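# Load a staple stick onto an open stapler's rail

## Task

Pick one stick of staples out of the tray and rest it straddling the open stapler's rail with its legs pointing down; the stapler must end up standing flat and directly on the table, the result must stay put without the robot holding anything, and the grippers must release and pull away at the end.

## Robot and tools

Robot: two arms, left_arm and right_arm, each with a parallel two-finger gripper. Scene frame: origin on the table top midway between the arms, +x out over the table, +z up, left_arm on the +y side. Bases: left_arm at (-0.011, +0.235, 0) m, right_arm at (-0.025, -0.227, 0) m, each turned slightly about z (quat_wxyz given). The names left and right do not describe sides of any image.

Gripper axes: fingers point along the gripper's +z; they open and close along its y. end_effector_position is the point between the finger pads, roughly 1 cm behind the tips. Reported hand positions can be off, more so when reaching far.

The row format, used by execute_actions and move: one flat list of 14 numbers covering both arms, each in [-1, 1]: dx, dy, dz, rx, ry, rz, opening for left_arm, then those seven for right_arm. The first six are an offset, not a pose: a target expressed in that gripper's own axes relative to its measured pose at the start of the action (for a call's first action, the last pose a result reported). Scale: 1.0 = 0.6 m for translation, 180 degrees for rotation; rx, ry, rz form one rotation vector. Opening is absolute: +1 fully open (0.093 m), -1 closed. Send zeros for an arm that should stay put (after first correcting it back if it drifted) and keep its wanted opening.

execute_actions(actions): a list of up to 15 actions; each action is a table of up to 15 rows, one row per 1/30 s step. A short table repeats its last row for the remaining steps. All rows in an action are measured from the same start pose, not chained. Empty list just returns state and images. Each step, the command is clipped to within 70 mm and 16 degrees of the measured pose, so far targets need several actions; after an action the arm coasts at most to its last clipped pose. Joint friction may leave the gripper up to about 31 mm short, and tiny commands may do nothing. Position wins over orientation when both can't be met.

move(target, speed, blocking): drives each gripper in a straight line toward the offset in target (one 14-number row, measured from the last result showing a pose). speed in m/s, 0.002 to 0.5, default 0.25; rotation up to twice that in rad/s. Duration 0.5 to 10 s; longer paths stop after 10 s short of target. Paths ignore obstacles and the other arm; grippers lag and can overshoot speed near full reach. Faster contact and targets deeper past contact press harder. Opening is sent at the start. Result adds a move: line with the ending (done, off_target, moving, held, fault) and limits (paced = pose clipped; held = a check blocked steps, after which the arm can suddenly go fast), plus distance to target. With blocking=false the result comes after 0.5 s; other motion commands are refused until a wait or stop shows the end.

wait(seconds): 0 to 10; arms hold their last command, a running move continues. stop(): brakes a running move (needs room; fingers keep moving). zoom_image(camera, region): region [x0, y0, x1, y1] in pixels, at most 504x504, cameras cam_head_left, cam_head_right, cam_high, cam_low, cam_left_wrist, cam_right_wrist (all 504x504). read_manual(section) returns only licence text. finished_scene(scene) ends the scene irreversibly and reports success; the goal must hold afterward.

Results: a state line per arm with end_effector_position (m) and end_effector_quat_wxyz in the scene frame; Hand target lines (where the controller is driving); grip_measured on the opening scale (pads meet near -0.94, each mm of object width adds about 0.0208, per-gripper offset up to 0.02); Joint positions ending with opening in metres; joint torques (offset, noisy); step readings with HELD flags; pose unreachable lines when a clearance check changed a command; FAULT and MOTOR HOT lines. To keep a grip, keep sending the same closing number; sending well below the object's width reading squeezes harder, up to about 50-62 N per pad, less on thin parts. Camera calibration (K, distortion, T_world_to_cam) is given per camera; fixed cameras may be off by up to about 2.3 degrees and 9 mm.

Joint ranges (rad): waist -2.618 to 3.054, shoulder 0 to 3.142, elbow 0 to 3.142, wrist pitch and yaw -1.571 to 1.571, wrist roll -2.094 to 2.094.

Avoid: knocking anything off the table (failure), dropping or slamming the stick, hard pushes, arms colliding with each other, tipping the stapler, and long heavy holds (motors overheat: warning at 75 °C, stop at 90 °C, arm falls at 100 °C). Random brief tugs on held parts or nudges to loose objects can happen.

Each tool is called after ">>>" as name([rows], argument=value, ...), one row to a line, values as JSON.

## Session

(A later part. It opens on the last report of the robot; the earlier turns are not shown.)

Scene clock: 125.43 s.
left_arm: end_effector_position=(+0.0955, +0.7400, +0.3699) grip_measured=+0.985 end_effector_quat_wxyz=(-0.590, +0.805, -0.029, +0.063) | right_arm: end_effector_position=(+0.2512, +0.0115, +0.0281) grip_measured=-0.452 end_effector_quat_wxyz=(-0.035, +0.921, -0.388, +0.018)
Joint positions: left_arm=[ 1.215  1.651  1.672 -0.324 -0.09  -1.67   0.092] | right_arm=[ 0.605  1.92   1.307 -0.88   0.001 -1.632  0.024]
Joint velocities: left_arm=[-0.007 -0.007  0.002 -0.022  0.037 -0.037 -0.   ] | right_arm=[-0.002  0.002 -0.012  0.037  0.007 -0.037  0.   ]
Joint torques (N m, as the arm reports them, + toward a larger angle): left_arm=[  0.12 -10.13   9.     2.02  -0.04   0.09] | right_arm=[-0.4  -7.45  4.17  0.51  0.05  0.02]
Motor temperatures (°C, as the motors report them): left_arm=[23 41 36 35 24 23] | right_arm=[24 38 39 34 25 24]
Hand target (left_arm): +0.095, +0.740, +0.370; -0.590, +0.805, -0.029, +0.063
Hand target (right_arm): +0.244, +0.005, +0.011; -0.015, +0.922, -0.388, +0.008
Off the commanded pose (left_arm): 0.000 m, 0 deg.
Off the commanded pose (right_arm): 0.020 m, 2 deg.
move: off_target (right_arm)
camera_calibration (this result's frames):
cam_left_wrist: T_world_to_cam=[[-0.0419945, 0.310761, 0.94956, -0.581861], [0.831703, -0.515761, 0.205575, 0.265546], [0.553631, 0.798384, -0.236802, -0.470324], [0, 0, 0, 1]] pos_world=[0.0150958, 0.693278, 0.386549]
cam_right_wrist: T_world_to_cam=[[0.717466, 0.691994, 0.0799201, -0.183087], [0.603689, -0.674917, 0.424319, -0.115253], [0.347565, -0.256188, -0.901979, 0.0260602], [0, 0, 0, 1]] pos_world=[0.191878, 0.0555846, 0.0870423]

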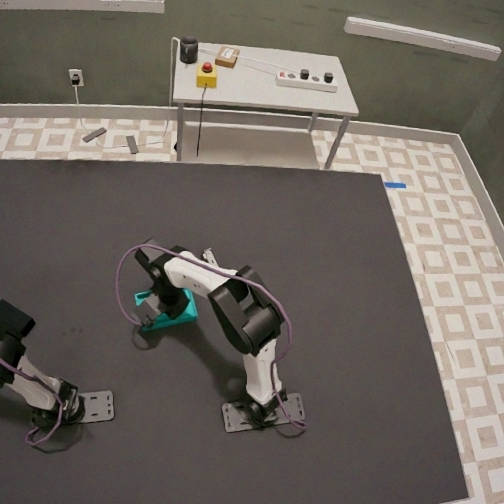

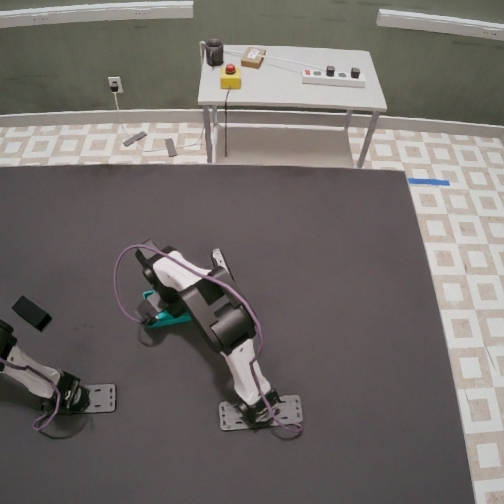

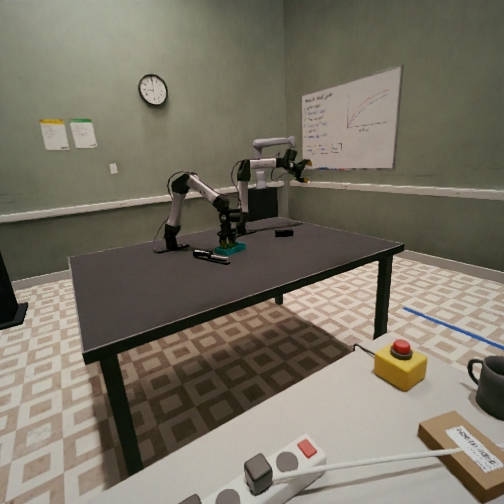

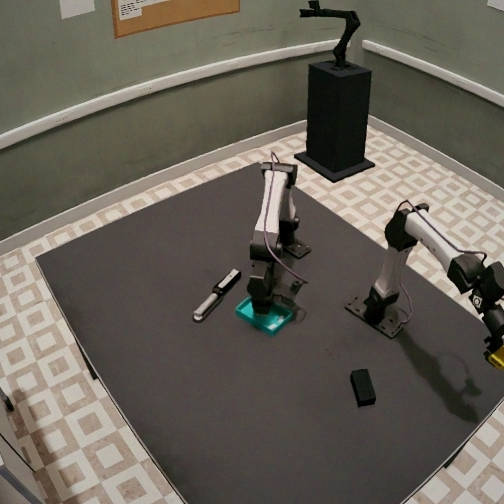

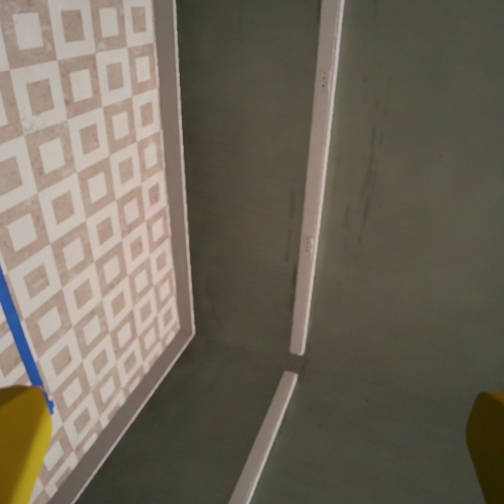

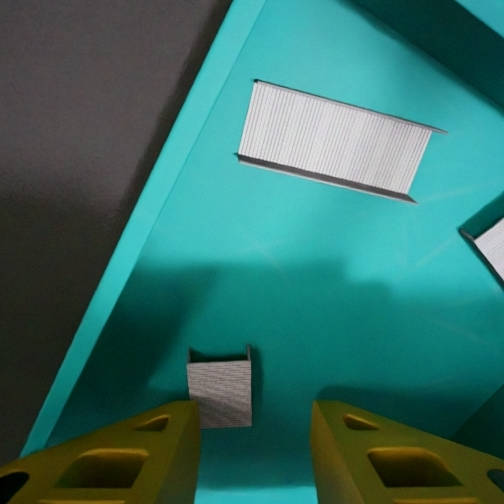

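>>> move(target=[0,0,0,0,0,0,1,0,0.03,0,0,0,0,-0.45], speed=0.03)

>>> move(target=[0,0,0,0,0,0,1,0,0.015,0.025,0,0,0,-0.45], speed=0.03)

Scene clock: 138.43 s.
left_arm: end_effector_position=(+0.0955, +0.7400, +0.3699) grip_measured=+0.985 end_effector_quat_wxyz=(-0.590, +0.805, -0.029, +0.063) | right_arm: end_effector_position=(+0.2416, +0.0032, +0.0284) grip_measured=-0.452 end_effector_quat_wxyz=(-0.036, +0.921, -0.387, +0.019)
Joint positions: left_arm=[ 1.215  1.651  1.672 -0.324 -0.09  -1.67   0.092] | right_arm=[ 0.605  1.872  1.244 -0.86   0.001 -1.632  0.024]
Joint velocities: left_arm=[ 0.002  0.002  0.007  0.022 -0.022  0.007 -0.   ] | right_arm=[ 0.007 -0.017 -0.007 -0.051 -0.051 -0.037  0.001]
Joint torques (N m, as the arm reports them, + toward a larger angle): left_arm=[  0.07 -10.08   8.96   2.01  -0.04   0.09] | right_arm=[ -0.52 -10.39   4.86   0.53   0.08   0.01]
Motor temperatures (°C, as the motors report them): left_arm=[23 41 36 36 24 23] | right_arm=[24 38 38 34 25 24]
Hand target (left_arm): +0.095, +0.740, +0.370; -0.590, +0.805, -0.029, +0.063
Hand target (right_arm): +0.238, -0.001, +0.027; -0.035, +0.921, -0.388, +0.018
Off the commanded pose (left_arm): 0.000 m, 0 deg.
Off the commanded pose (right_arm): 0.006 m, 0 deg.
move: done
camera_calibration (this result's frames):
cam_left_wrist: T_world_to_cam=[[-0.0419945, 0.310761, 0.94956, -0.581861], [0.831703, -0.515761, 0.205575, 0.265546], [0.553631, 0.798384, -0.236802, -0.470324], [0, 0, 0, 1]] pos_world=[0.0150958, 0.693278, 0.386549]
cam_right_wrist: T_world_to_cam=[[0.717278, 0.691831, 0.0829573, -0.170522], [0.602709, -0.675764, 0.424364, -0.11496], [0.349648, -0.254388, -0.901684, 0.0270528], [0, 0, 0, 1]] pos_world=[0.18214, 0.0471688, 0.087324]

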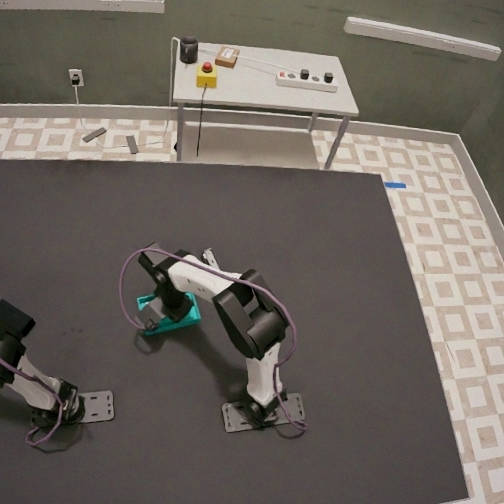

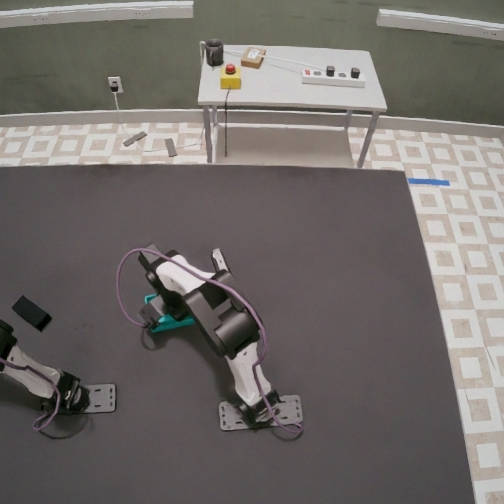

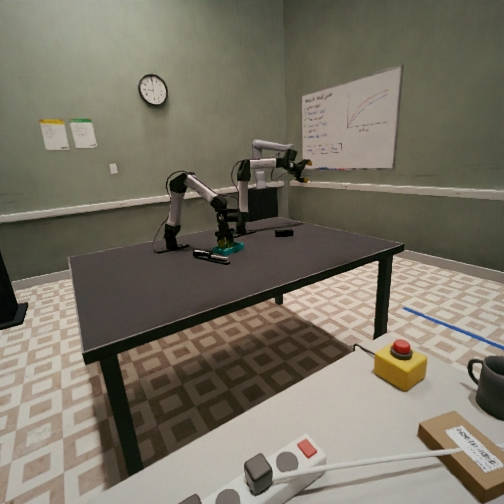

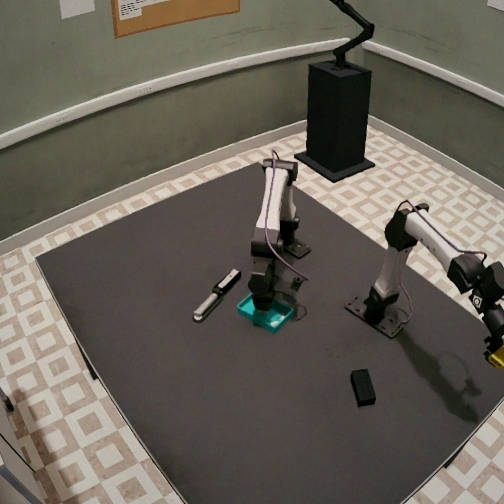

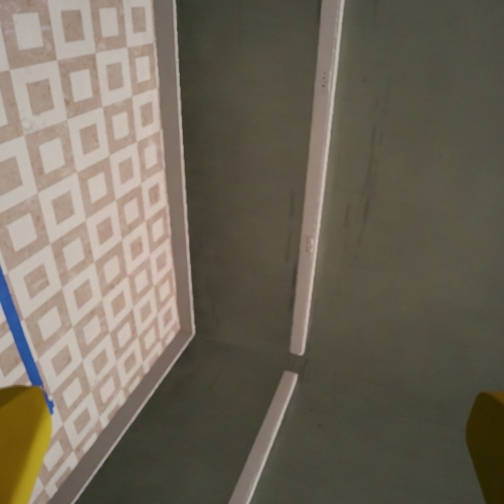

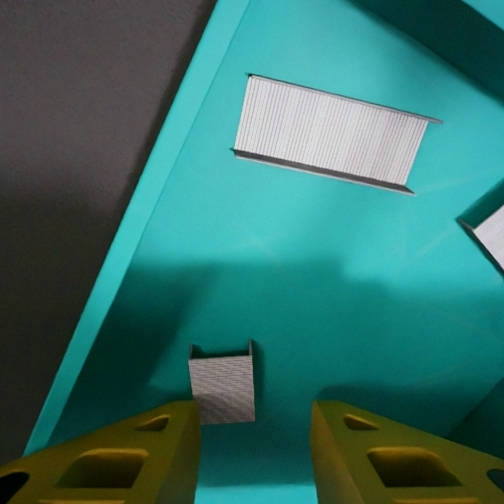

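Scene clock: 139.23 s.
left_arm: end_effector_position=(+0.0955, +0.7400, +0.3699) grip_measured=+0.985 end_effector_quat_wxyz=(-0.590, +0.805, -0.029, +0.063) | right_arm: end_effector_position=(+0.2430, +0.0045, +0.0269) grip_measured=-0.452 end_effector_quat_wxyz=(-0.050, +0.920, -0.387, +0.025)
Joint positions: left_arm=[ 1.215  1.651  1.672 -0.324 -0.09  -1.67   0.092] | right_arm=[ 0.605  1.857  1.213 -0.816  0.001 -1.632  0.024]
Joint velocities: left_arm=[-0.007 -0.022 -0.007 -0.051  0.037  0.037 -0.001] | right_arm=[ 0.002  0.007 -0.017 -0.007 -0.007 -0.037 -0.   ]
Joint torques (N m, as the arm reports them, + toward a larger angle): left_arm=[  0.19 -10.1    8.93   2.02  -0.04   0.09] | right_arm=[-0.43 -8.06  3.5   0.72  0.03  0.04]
Motor temperatures (°C, as the motors report them): left_arm=[23 41 36 36 24 23] | right_arm=[24 38 38 34 25 24]
Hand target (left_arm): +0.095, +0.740, +0.370; -0.590, +0.805, -0.029, +0.063
Hand target (right_arm): +0.236, -0.002, +0.013; -0.036, +0.921, -0.388, +0.018
Off the commanded pose (left_arm): 0.000 m, 0 deg.
Off the commanded pose (right_arm): 0.017 m, 2 deg.
move: off_target (right_arm)
camera_calibration (this result's frames):
cam_left_wrist: T_world_to_cam=[[-0.0419945, 0.310761, 0.94956, -0.581861], [0.831703, -0.515761, 0.205575, 0.265546], [0.553631, 0.798384, -0.236802, -0.470324], [0, 0, 0, 1]] pos_world=[0.0150958, 0.693278, 0.386549]
cam_right_wrist: T_world_to_cam=[[0.715045, 0.689901, 0.112903, -0.172555], [0.59303, -0.684129, 0.424597, -0.111979], [0.37017, -0.236651, -0.898315, 0.0203801], [0, 0, 0, 1]] pos_world=[0.182247, 0.0472613, 0.0853356]

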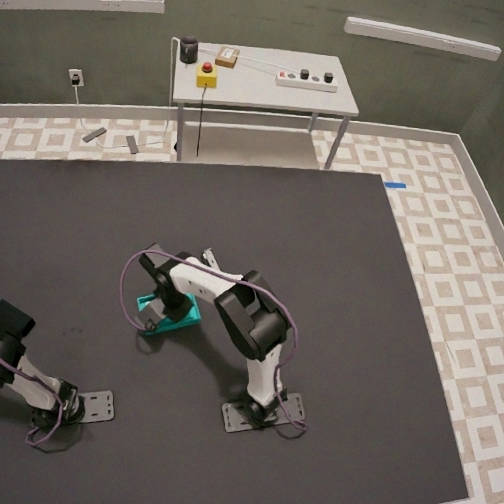

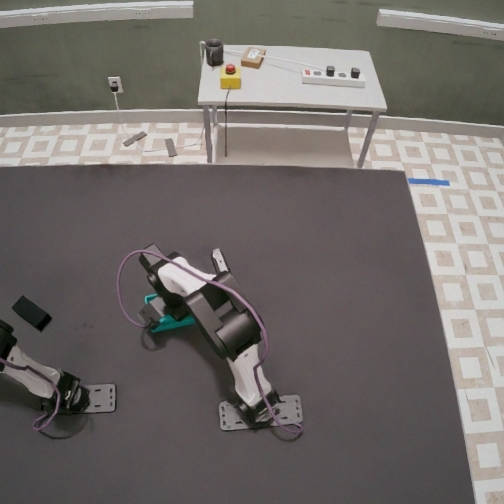

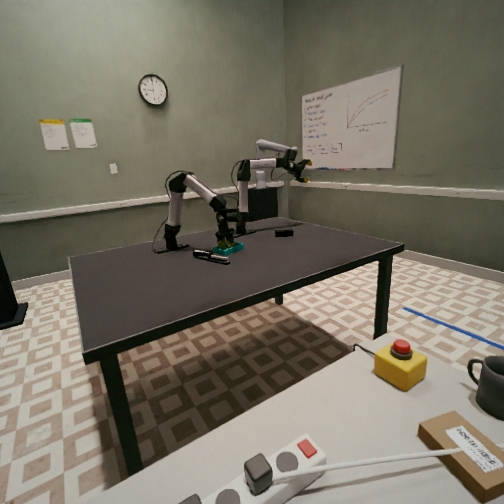

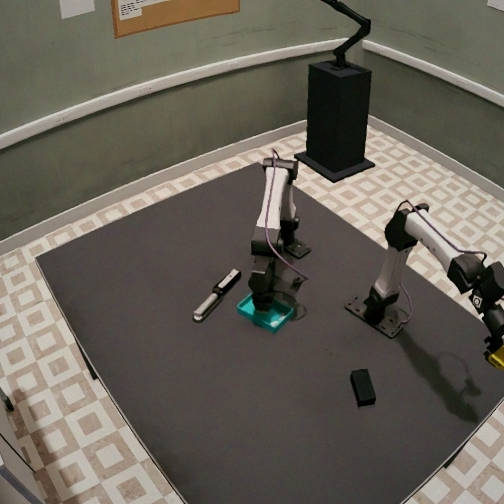

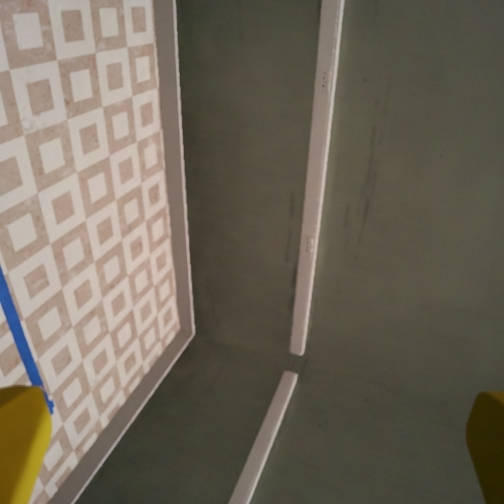

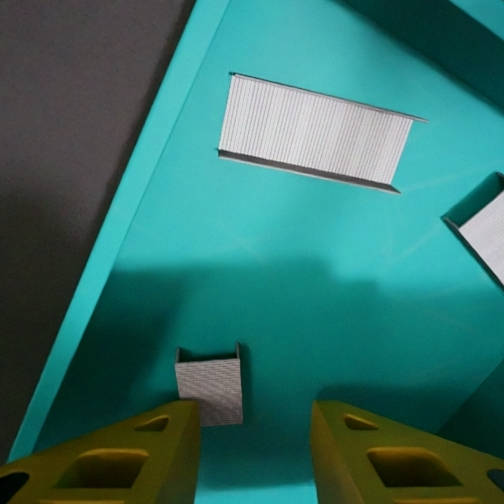

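>>> move(target=[0,0,0,0,0,0,1,0,0,-0.04,-0.03,0,0,-0.4], speed=0.05)

Scene clock: 145.90 s.
left_arm: end_effector_position=(+0.0955, +0.7400, +0.3699) grip_measured=+0.985 end_effector_quat_wxyz=(-0.590, +0.805, -0.029, +0.063) | right_arm: end_effector_position=(+0.2400, +0.0019, +0.0533) grip_measured=-0.402 end_effector_quat_wxyz=(-0.015, +0.922, -0.388, +0.008)
Joint positions: left_arm=[ 1.215  1.651  1.672 -0.324 -0.09  -1.67   0.092] | right_arm=[ 0.605  1.874  1.353 -1.015  0.001 -1.632  0.026]
Joint velocities: left_arm=[-0.002 -0.007  0.012 -0.037  0.022 -0.022  0.001] | right_arm=[-0.002  0.002 -0.007 -0.051  0.007 -0.051 -0.001]
Joint torques (N m, as the arm reports them, + toward a larger angle): left_arm=[  0.21 -10.18   8.97   2.04  -0.05   0.08] | right_arm=[-0.16 -7.82  8.94  0.2   0.1   0.05]
Motor temperatures (°C, as the motors report them): left_arm=[23 41 37 36 24 23] | right_arm=[24 38 38 33 25 24]
Hand target (left_arm): +0.095, +0.740, +0.370; -0.590, +0.805, -0.029, +0.063
Hand target (right_arm): +0.241, +0.002, +0.051; -0.007, +0.922, -0.388, +0.007
Off the commanded pose (left_arm): 0.000 m, 0 deg.
Off the commanded pose (right_arm): 0.003 m, 1 deg.
move: done
camera_calibration (this result's frames):
cam_left_wrist: T_world_to_cam=[[-0.0419945, 0.310761, 0.94956, -0.581861], [0.831703, -0.515761, 0.205575, 0.265546], [0.553631, 0.798384, -0.236802, -0.470324], [0, 0, 0, 1]] pos_world=[0.0150958, 0.693278, 0.386549]
cam_right_wrist: T_world_to_cam=[[0.719393, 0.693659, 0.0361931, -0.168555], [0.617757, -0.662759, 0.423234, -0.129045], [0.317567, -0.282113, -0.905297, 0.0575919], [0, 0, 0, 1]] pos_world=[0.182687, 0.0476411, 0.112855]

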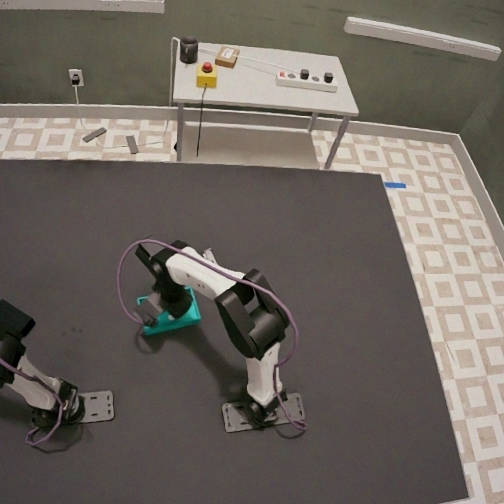

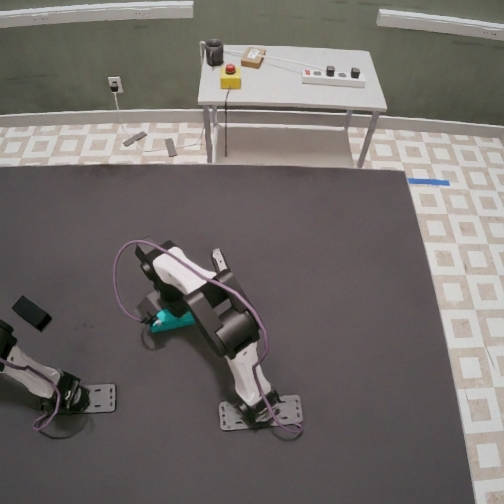

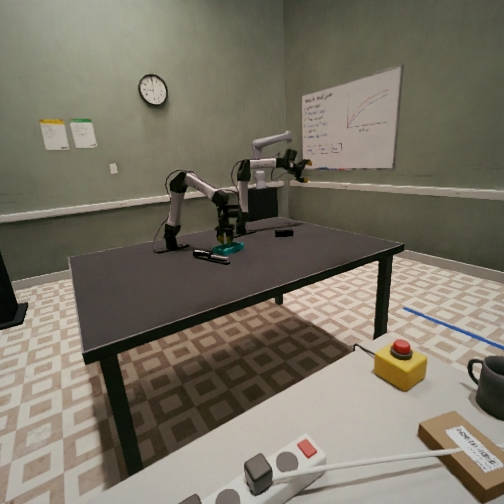

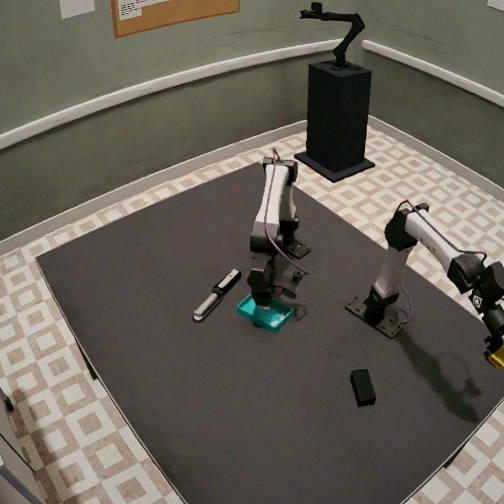

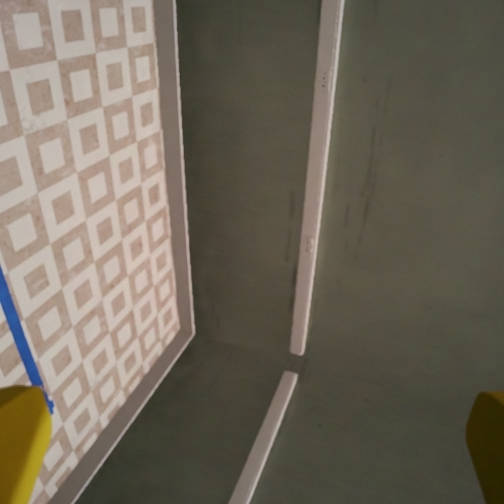

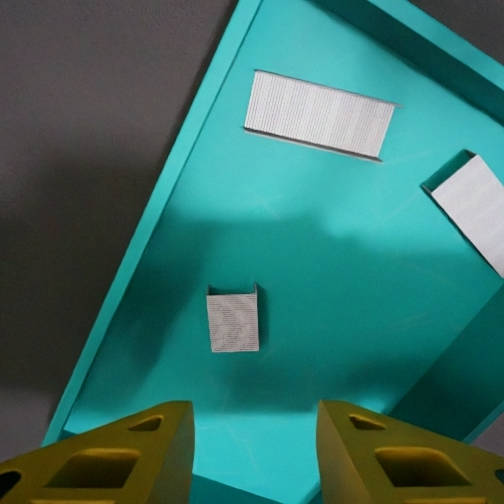

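>>> move(target=[0,0,0,0,0,0,1,-0.018,0.03,0.03,0,0,0,-0.4], speed=0.04)

Scene clock: 157.60 s.
left_arm: end_effector_position=(+0.0955, +0.7400, +0.3699) grip_measured=+0.985 end_effector_quat_wxyz=(-0.590, +0.805, -0.029, +0.063) | right_arm: end_effector_position=(+0.2255, -0.0019, +0.0392) grip_measured=-0.402 end_effector_quat_wxyz=(-0.016, +0.922, -0.387, +0.008)
Joint positions: left_arm=[ 1.215  1.651  1.672 -0.324 -0.09  -1.67   0.092] | right_arm=[ 0.625  1.84   1.25  -0.944  0.001 -1.614  0.026]
Joint velocities: left_arm=[ 0.007 -0.007  0.002 -0.066 -0.007  0.022 -0.001] | right_arm=[-0.002  0.002 -0.012  0.007  0.007 -0.007  0.   ]
Joint torques (N m, as the arm reports them, + toward a larger angle): left_arm=[  0.21 -10.14   8.96   2.01  -0.04   0.11] | right_arm=[ 0.76 -9.41  4.47  0.55  0.04  0.16]
Motor temperatures (°C, as the motors report them): left_arm=[23 41 37 37 24 23] | right_arm=[24 37 39 33 25 24]
Hand target (left_arm): +0.095, +0.740, +0.370; -0.590, +0.805, -0.029, +0.063
Hand target (right_arm): +0.220, -0.002, +0.035; -0.015, +0.922, -0.388, +0.008
Off the commanded pose (left_arm): 0.000 m, 0 deg.
Off the commanded pose (right_arm): 0.007 m, 0 deg.
move: done
camera_calibration (this result's frames):
cam_left_wrist: T_world_to_cam=[[-0.0419945, 0.310761, 0.94956, -0.581861], [0.831703, -0.515761, 0.205575, 0.265546], [0.553631, 0.798384, -0.236802, -0.470324], [0, 0, 0, 1]] pos_world=[0.0150958, 0.693278, 0.386549]
cam_right_wrist: T_world_to_cam=[[0.718278, 0.694689, 0.0385259, -0.154864], [0.618228, -0.662662, 0.422698, -0.116698], [0.319173, -0.279797, -0.905451, 0.0480944], [0, 0, 0, 1]] pos_world=[0.168031, 0.0437075, 0.0988414]

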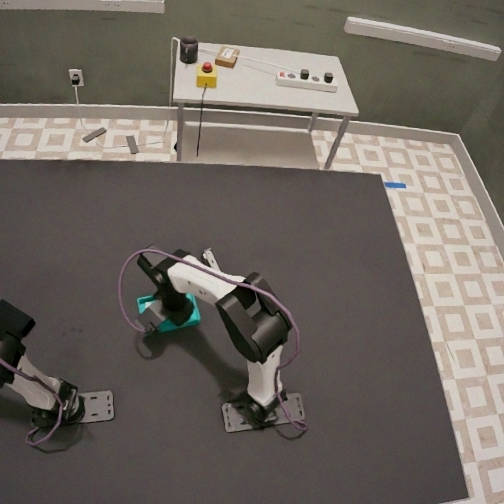

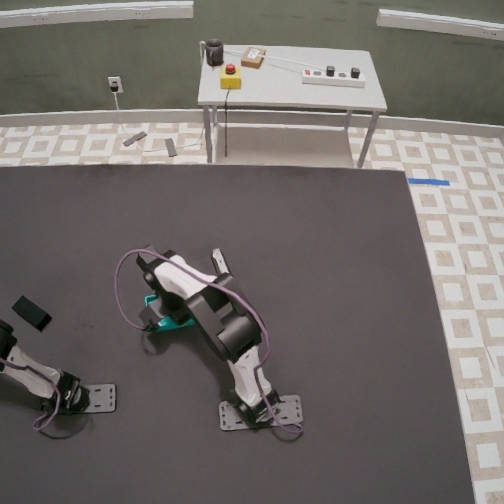

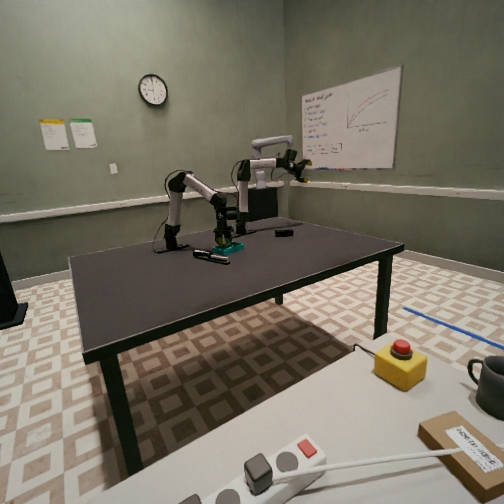

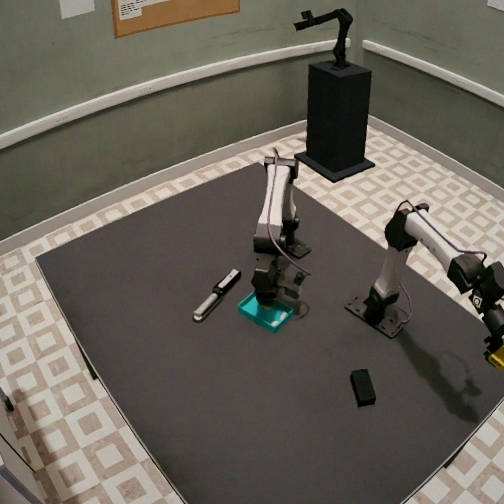

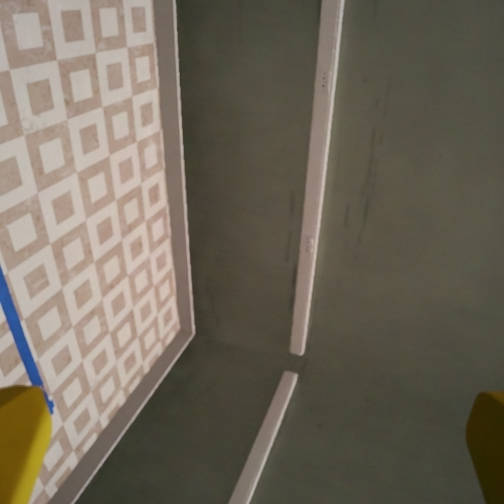

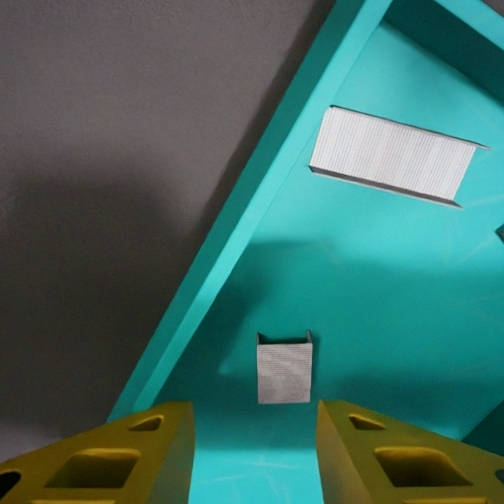

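>>> execute_actions([
  [[0,0,0,0,0,0,1,0,-0.004,0.018,0,0,0,-0.4]],
  [[0,0,0,0,0,0,1,0,0,0,0,0,0,-0.4]],
])

Scene clock: 163.67 s.
left_arm: end_effector_position=(+0.0955, +0.7400, +0.3699) grip_measured=+0.985 end_effector_quat_wxyz=(-0.590, +0.805, -0.029, +0.063) | right_arm: end_effector_position=(+0.2299, +0.0021, +0.0392) grip_measured=-0.402 end_effector_quat_wxyz=(-0.028, +0.921, -0.388, +0.014)
Joint positions: left_arm=[ 1.215  1.651  1.672 -0.324 -0.09  -1.67   0.092] | right_arm=[ 0.625  1.84   1.249 -0.917  0.001 -1.612  0.026]
Joint velocities: left_arm=[ 0.012  0.002  0.002 -0.037 -0.037 -0.037  0.001] | right_arm=[ 0.002  0.002 -0.002 -0.051 -0.007 -0.007  0.001]
Joint torques (N m, as the arm reports them, + toward a larger angle): left_arm=[  0.18 -10.12   9.     2.01  -0.03   0.1 ] | right_arm=[-0.44 -8.87  7.09  0.46  0.06  0.05]
Motor temperatures (°C, as the motors report them): left_arm=[23 41 37 37 24 23] | right_arm=[24 38 39 33 25 24]
Hand target (left_arm): +0.095, +0.740, +0.370; -0.590, +0.805, -0.029, +0.063
Hand target (right_arm): +0.230, +0.002, +0.039; -0.028, +0.921, -0.388, +0.014
Off the commanded pose (left_arm): 0.000 m, 0 deg.
Off the commanded pose (right_arm): 0.000 m, 0 deg.
Step readings (end_effector_position; steps 1 to 15: 1st action; 16 to 30: 2nd action):
0: left_arm (+0.0955, +0.7400, +0.3699) | right_arm (+0.2261, -0.0013, +0.0389)
1: left_arm (+0.0955, +0.7400, +0.3699) | right_arm (+0.2264, -0.0010, +0.0389)
2: left_arm (+0.0955, +0.7400, +0.3699) | right_arm (+0.2270, -0.0005, +0.0390)
4: left_arm (+0.0955, +0.7400, +0.3699) | right_arm (+0.2281, +0.0005, +0.0390)
8: left_arm (+0.0955, +0.7400, +0.3699) | right_arm (+0.2293, +0.0016, +0.0391)
15: left_arm (+0.0955, +0.7400, +0.3699) | right_arm (+0.2299, +0.0021, +0.0392)
16: left_arm (+0.0955, +0.7400, +0.3699) | right_arm (+0.2299, +0.0021, +0.0392)
17: left_arm (+0.0955, +0.7400, +0.3699) | right_arm (+0.2299, +0.0021, +0.0392)
19: left_arm (+0.0955, +0.7400, +0.3699) | right_arm (+0.2299, +0.0021, +0.0392)
23: left_arm (+0.0955, +0.7400, +0.3699) | right_arm (+0.2299, +0.0021, +0.0392)
30: end_effector_position above
camera_calibration (this result's frames):
cam_left_wrist: T_world_to_cam=[[-0.0419945, 0.310761, 0.94956, -0.581861], [0.831703, -0.515761, 0.205575, 0.265546], [0.553631, 0.798384, -0.236802, -0.470324], [0, 0, 0, 1]] pos_world=[0.0150958, 0.693278, 0.386549]
cam_right_wrist: T_world_to_cam=[[0.718664, 0.692473, 0.0632788, -0.161778], [0.609189, -0.670872, 0.42287, -0.114679], [0.335278, -0.265353, -0.903978, 0.0439519], [0, 0, 0, 1]] pos_world=[0.171389, 0.046754, 0.0984632]

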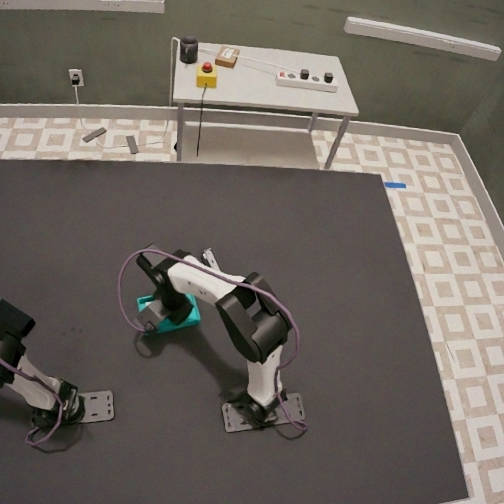

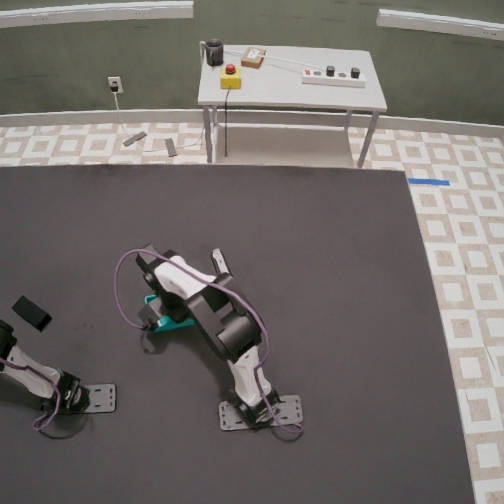

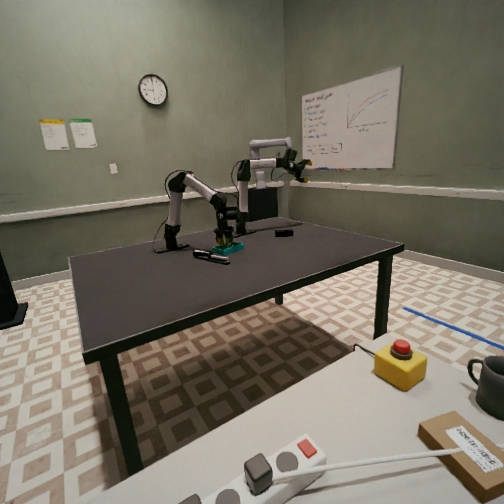

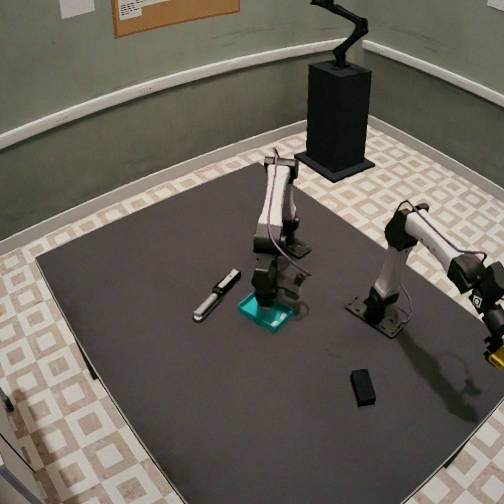

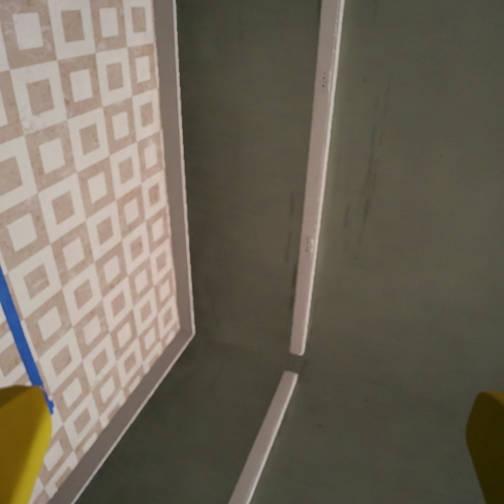

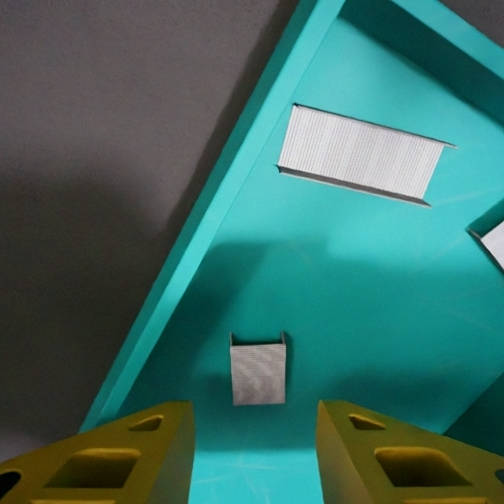

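>>> execute_actions([
  [[0,0,0,0,0,0,1,0,0.012,0.035,0,0,0,-0.35]],
  [[0,0,0,0,0,0,1,0,0,0,0,0,0,-0.35]],
])

Scene clock: 172.80 s.
left_arm: end_effector_position=(+0.0955, +0.7400, +0.3699) grip_measured=+0.985 end_effector_quat_wxyz=(-0.590, +0.805, -0.029, +0.063) | right_arm: end_effector_position=(+0.2327, +0.0049, +0.0339) grip_measured=-0.352 end_effector_quat_wxyz=(-0.045, +0.921, -0.387, +0.021)
Joint positions: left_arm=[ 1.215  1.651  1.672 -0.324 -0.09  -1.67   0.092] | right_arm=[ 0.625  1.831  1.211 -0.852 -0.    -1.612  0.028]
Joint velocities: left_arm=[-0.022  0.002  0.007  0.022  0.022  0.081  0.   ] | right_arm=[-0.002 -0.002 -0.012 -0.081  0.066 -0.051 -0.   ]
Joint torques (N m, as the arm reports them, + toward a larger angle): left_arm=[  0.13 -10.02   8.94   2.04  -0.04   0.1 ] | right_arm=[-0.18 -8.91  7.16  0.52  0.05  0.03]
Motor temperatures (°C, as the motors report them): left_arm=[23 42 37 37 24 23] | right_arm=[24 38 39 33 25 24]
Hand target (left_arm): +0.095, +0.740, +0.370; -0.590, +0.805, -0.029, +0.063
Hand target (right_arm): +0.233, +0.005, +0.034; -0.045, +0.921, -0.387, +0.021
Off the commanded pose (left_arm): 0.000 m, 0 deg.
Off the commanded pose (right_arm): 0.000 m, 0 deg.
Step readings (end_effector_position; steps 1 to 15: 1st action; 16 to 30: 2nd action):
0: left_arm (+0.0955, +0.7400, +0.3699) | right_arm (+0.2299, +0.0021, +0.0392)
1: left_arm (+0.0955, +0.7400, +0.3699) | right_arm (+0.2301, +0.0022, +0.0373)
2: left_arm (+0.0955, +0.7400, +0.3699) | right_arm (+0.2300, +0.0022, +0.0346)
4: left_arm (+0.0955, +0.7400, +0.3699) | right_arm (+0.2307, +0.0032, +0.0353)
8: left_arm (+0.0955, +0.7400, +0.3699) | right_arm (+0.2320, +0.0044, +0.0340)
15: left_arm (+0.0955, +0.7400, +0.3699) | right_arm (+0.2327, +0.0049, +0.0339)
16: left_arm (+0.0955, +0.7400, +0.3699) | right_arm (+0.2327, +0.0049, +0.0339)
17: left_arm (+0.0955, +0.7400, +0.3699) | right_arm (+0.2327, +0.0049, +0.0339)
19: left_arm (+0.0955, +0.7400, +0.3699) | right_arm (+0.2327, +0.0049, +0.0339)
23: left_arm (+0.0955, +0.7400, +0.3699) | right_arm (+0.2327, +0.0049, +0.0339)
30: end_effector_position above
camera_calibration (this result's frames):
cam_left_wrist: T_world_to_cam=[[-0.0419945, 0.310761, 0.94956, -0.581861], [0.831703, -0.515761, 0.205575, 0.265546], [0.553631, 0.798384, -0.236802, -0.470324], [0, 0, 0, 1]] pos_world=[0.0150958, 0.693278, 0.386549]
cam_right_wrist: T_world_to_cam=[[0.716442, 0.690472, 0.099794, -0.166117], [0.598074, -0.681519, 0.42171, -0.109601], [0.359191, -0.242447, -0.901222, 0.0331823], [0, 0, 0, 1]] pos_world=[0.172644, 0.0480496, 0.0927019]

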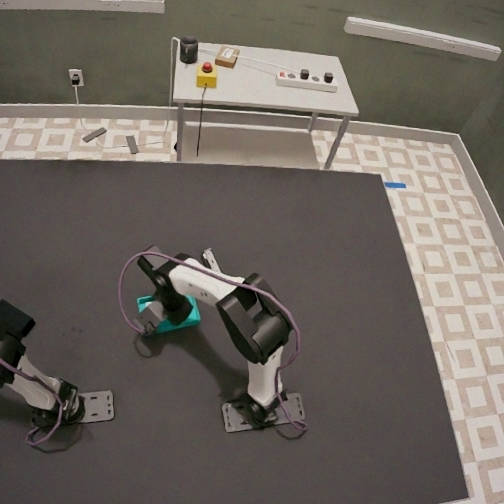

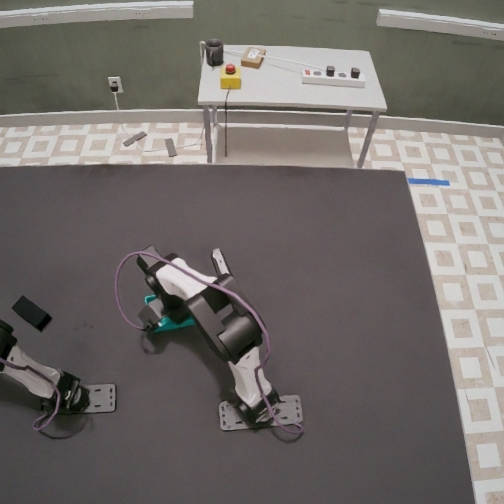

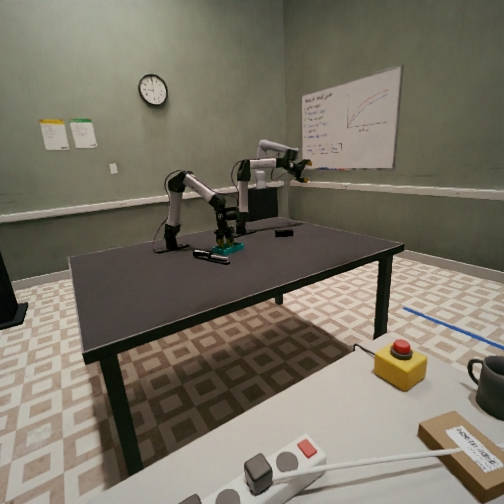

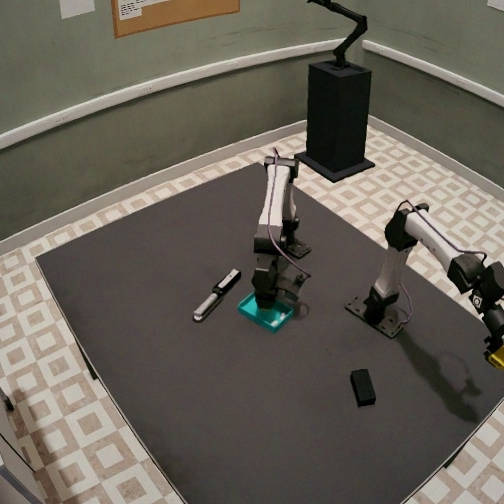

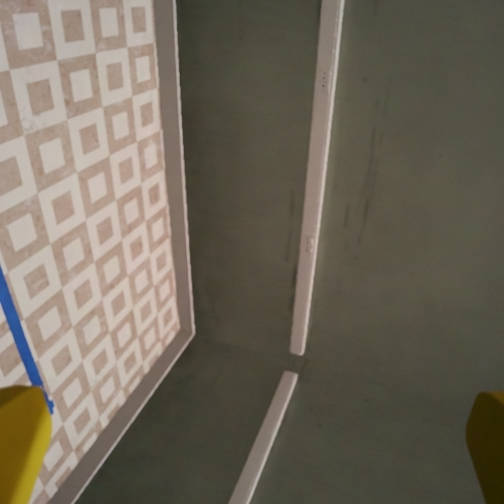

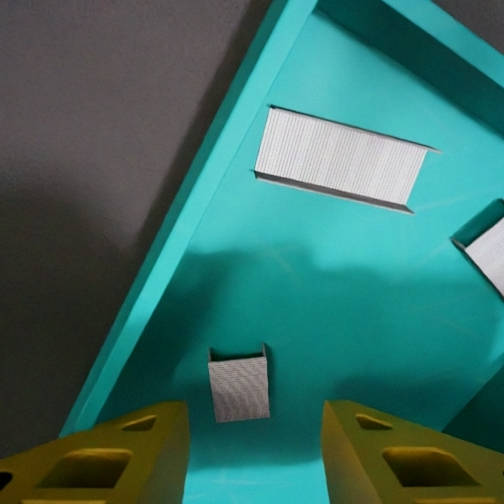

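>>> move(target=[0,0,0,0,0,0,1,0,0.008,0.035,-0.03,0,0,-0.35], speed=0.03)

Scene clock: 187.43 s.
left_arm: end_effector_position=(+0.0955, +0.7400, +0.3699) grip_measured=+0.985 end_effector_quat_wxyz=(-0.590, +0.805, -0.029, +0.063) | right_arm: end_effector_position=(+0.2330, +0.0052, +0.0311) grip_measured=-0.352 end_effector_quat_wxyz=(-0.024, +0.921, -0.388, +0.011)
Joint positions: left_arm=[ 1.215  1.651  1.672 -0.324 -0.09  -1.67   0.092] | right_arm=[ 0.625  1.875  1.261 -0.904 -0.    -1.612  0.028]
Joint velocities: left_arm=[ 0.007  0.007 -0.017 -0.081 -0.007  0.051 -0.001] | right_arm=[ 0.007 -0.012 -0.002  0.022  0.022  0.051 -0.001]
Joint torques (N m, as the arm reports them, + toward a larger angle): left_arm=[  0.21 -10.09   8.93   2.03  -0.06   0.08] | right_arm=[-0.3  -5.13  6.79  0.45  0.06  0.08]
Motor temperatures (°C, as the motors report them): left_arm=[23 42 37 38 24 23] | right_arm=[24 38 40 32 25 24]
Hand target (left_arm): +0.095, +0.740, +0.370; -0.590, +0.805, -0.029, +0.063
Hand target (right_arm): +0.230, +0.003, +0.013; -0.002, +0.922, -0.388, +0.002
Off the commanded pose (left_arm): 0.000 m, 0 deg.
Off the commanded pose (right_arm): 0.019 m, 3 deg.
move: off_target (right_arm)
camera_calibration (this result's frames):
cam_left_wrist: T_world_to_cam=[[-0.0419945, 0.310761, 0.94956, -0.581861], [0.831703, -0.515761, 0.205575, 0.265546], [0.553631, 0.798384, -0.236802, -0.470324], [0, 0, 0, 1]] pos_world=[0.0150958, 0.693278, 0.386549]
cam_right_wrist: T_world_to_cam=[[0.719078, 0.692843, 0.053803, -0.165535], [0.61255, -0.668498, 0.421774, -0.111889], [0.328191, -0.270332, -0.905103, 0.0381641], [0, 0, 0, 1]] pos_world=[0.175045, 0.0502091, 0.0906405]

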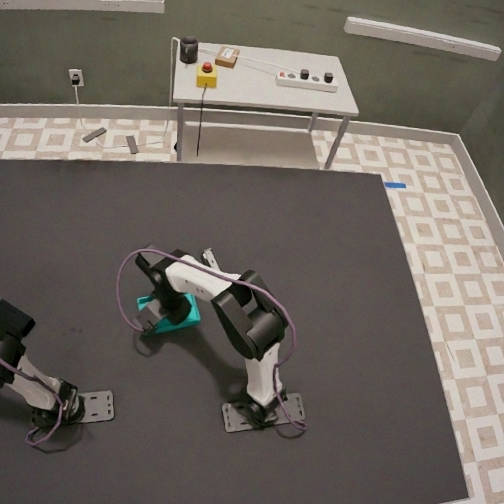

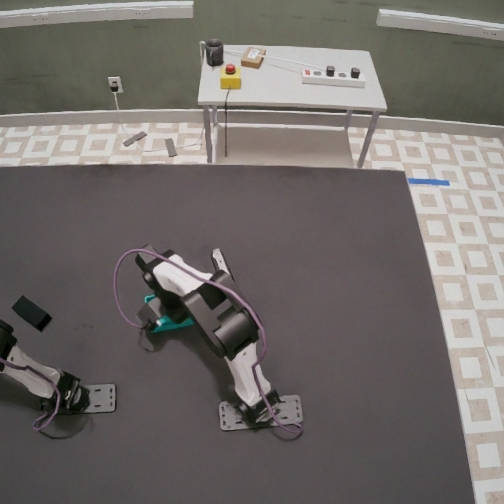

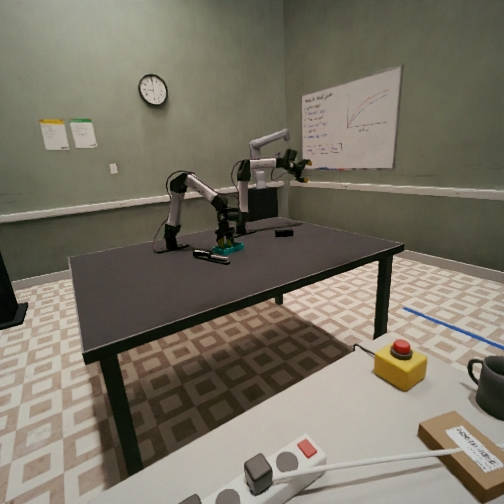

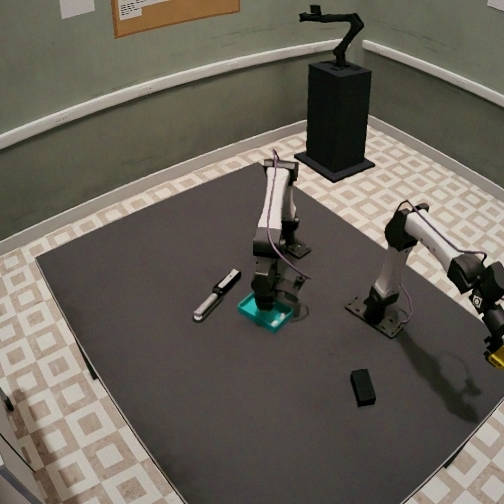

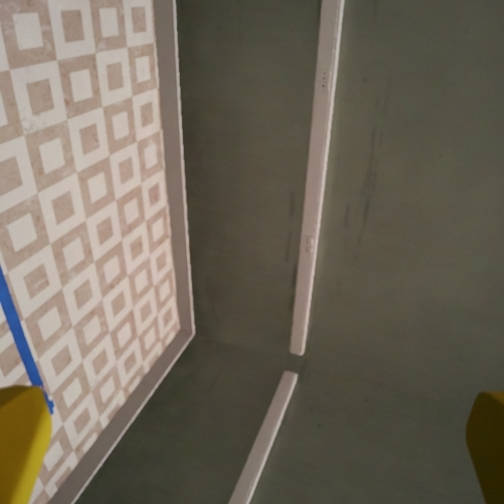

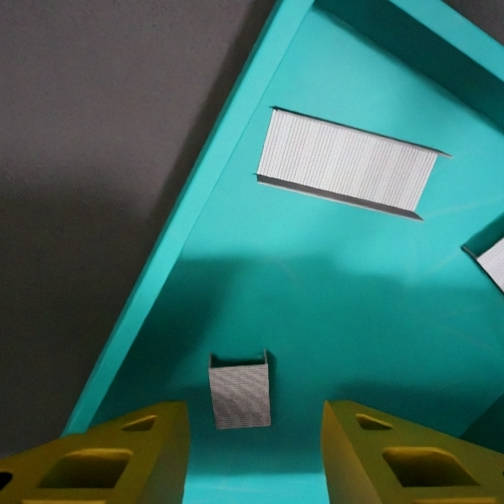

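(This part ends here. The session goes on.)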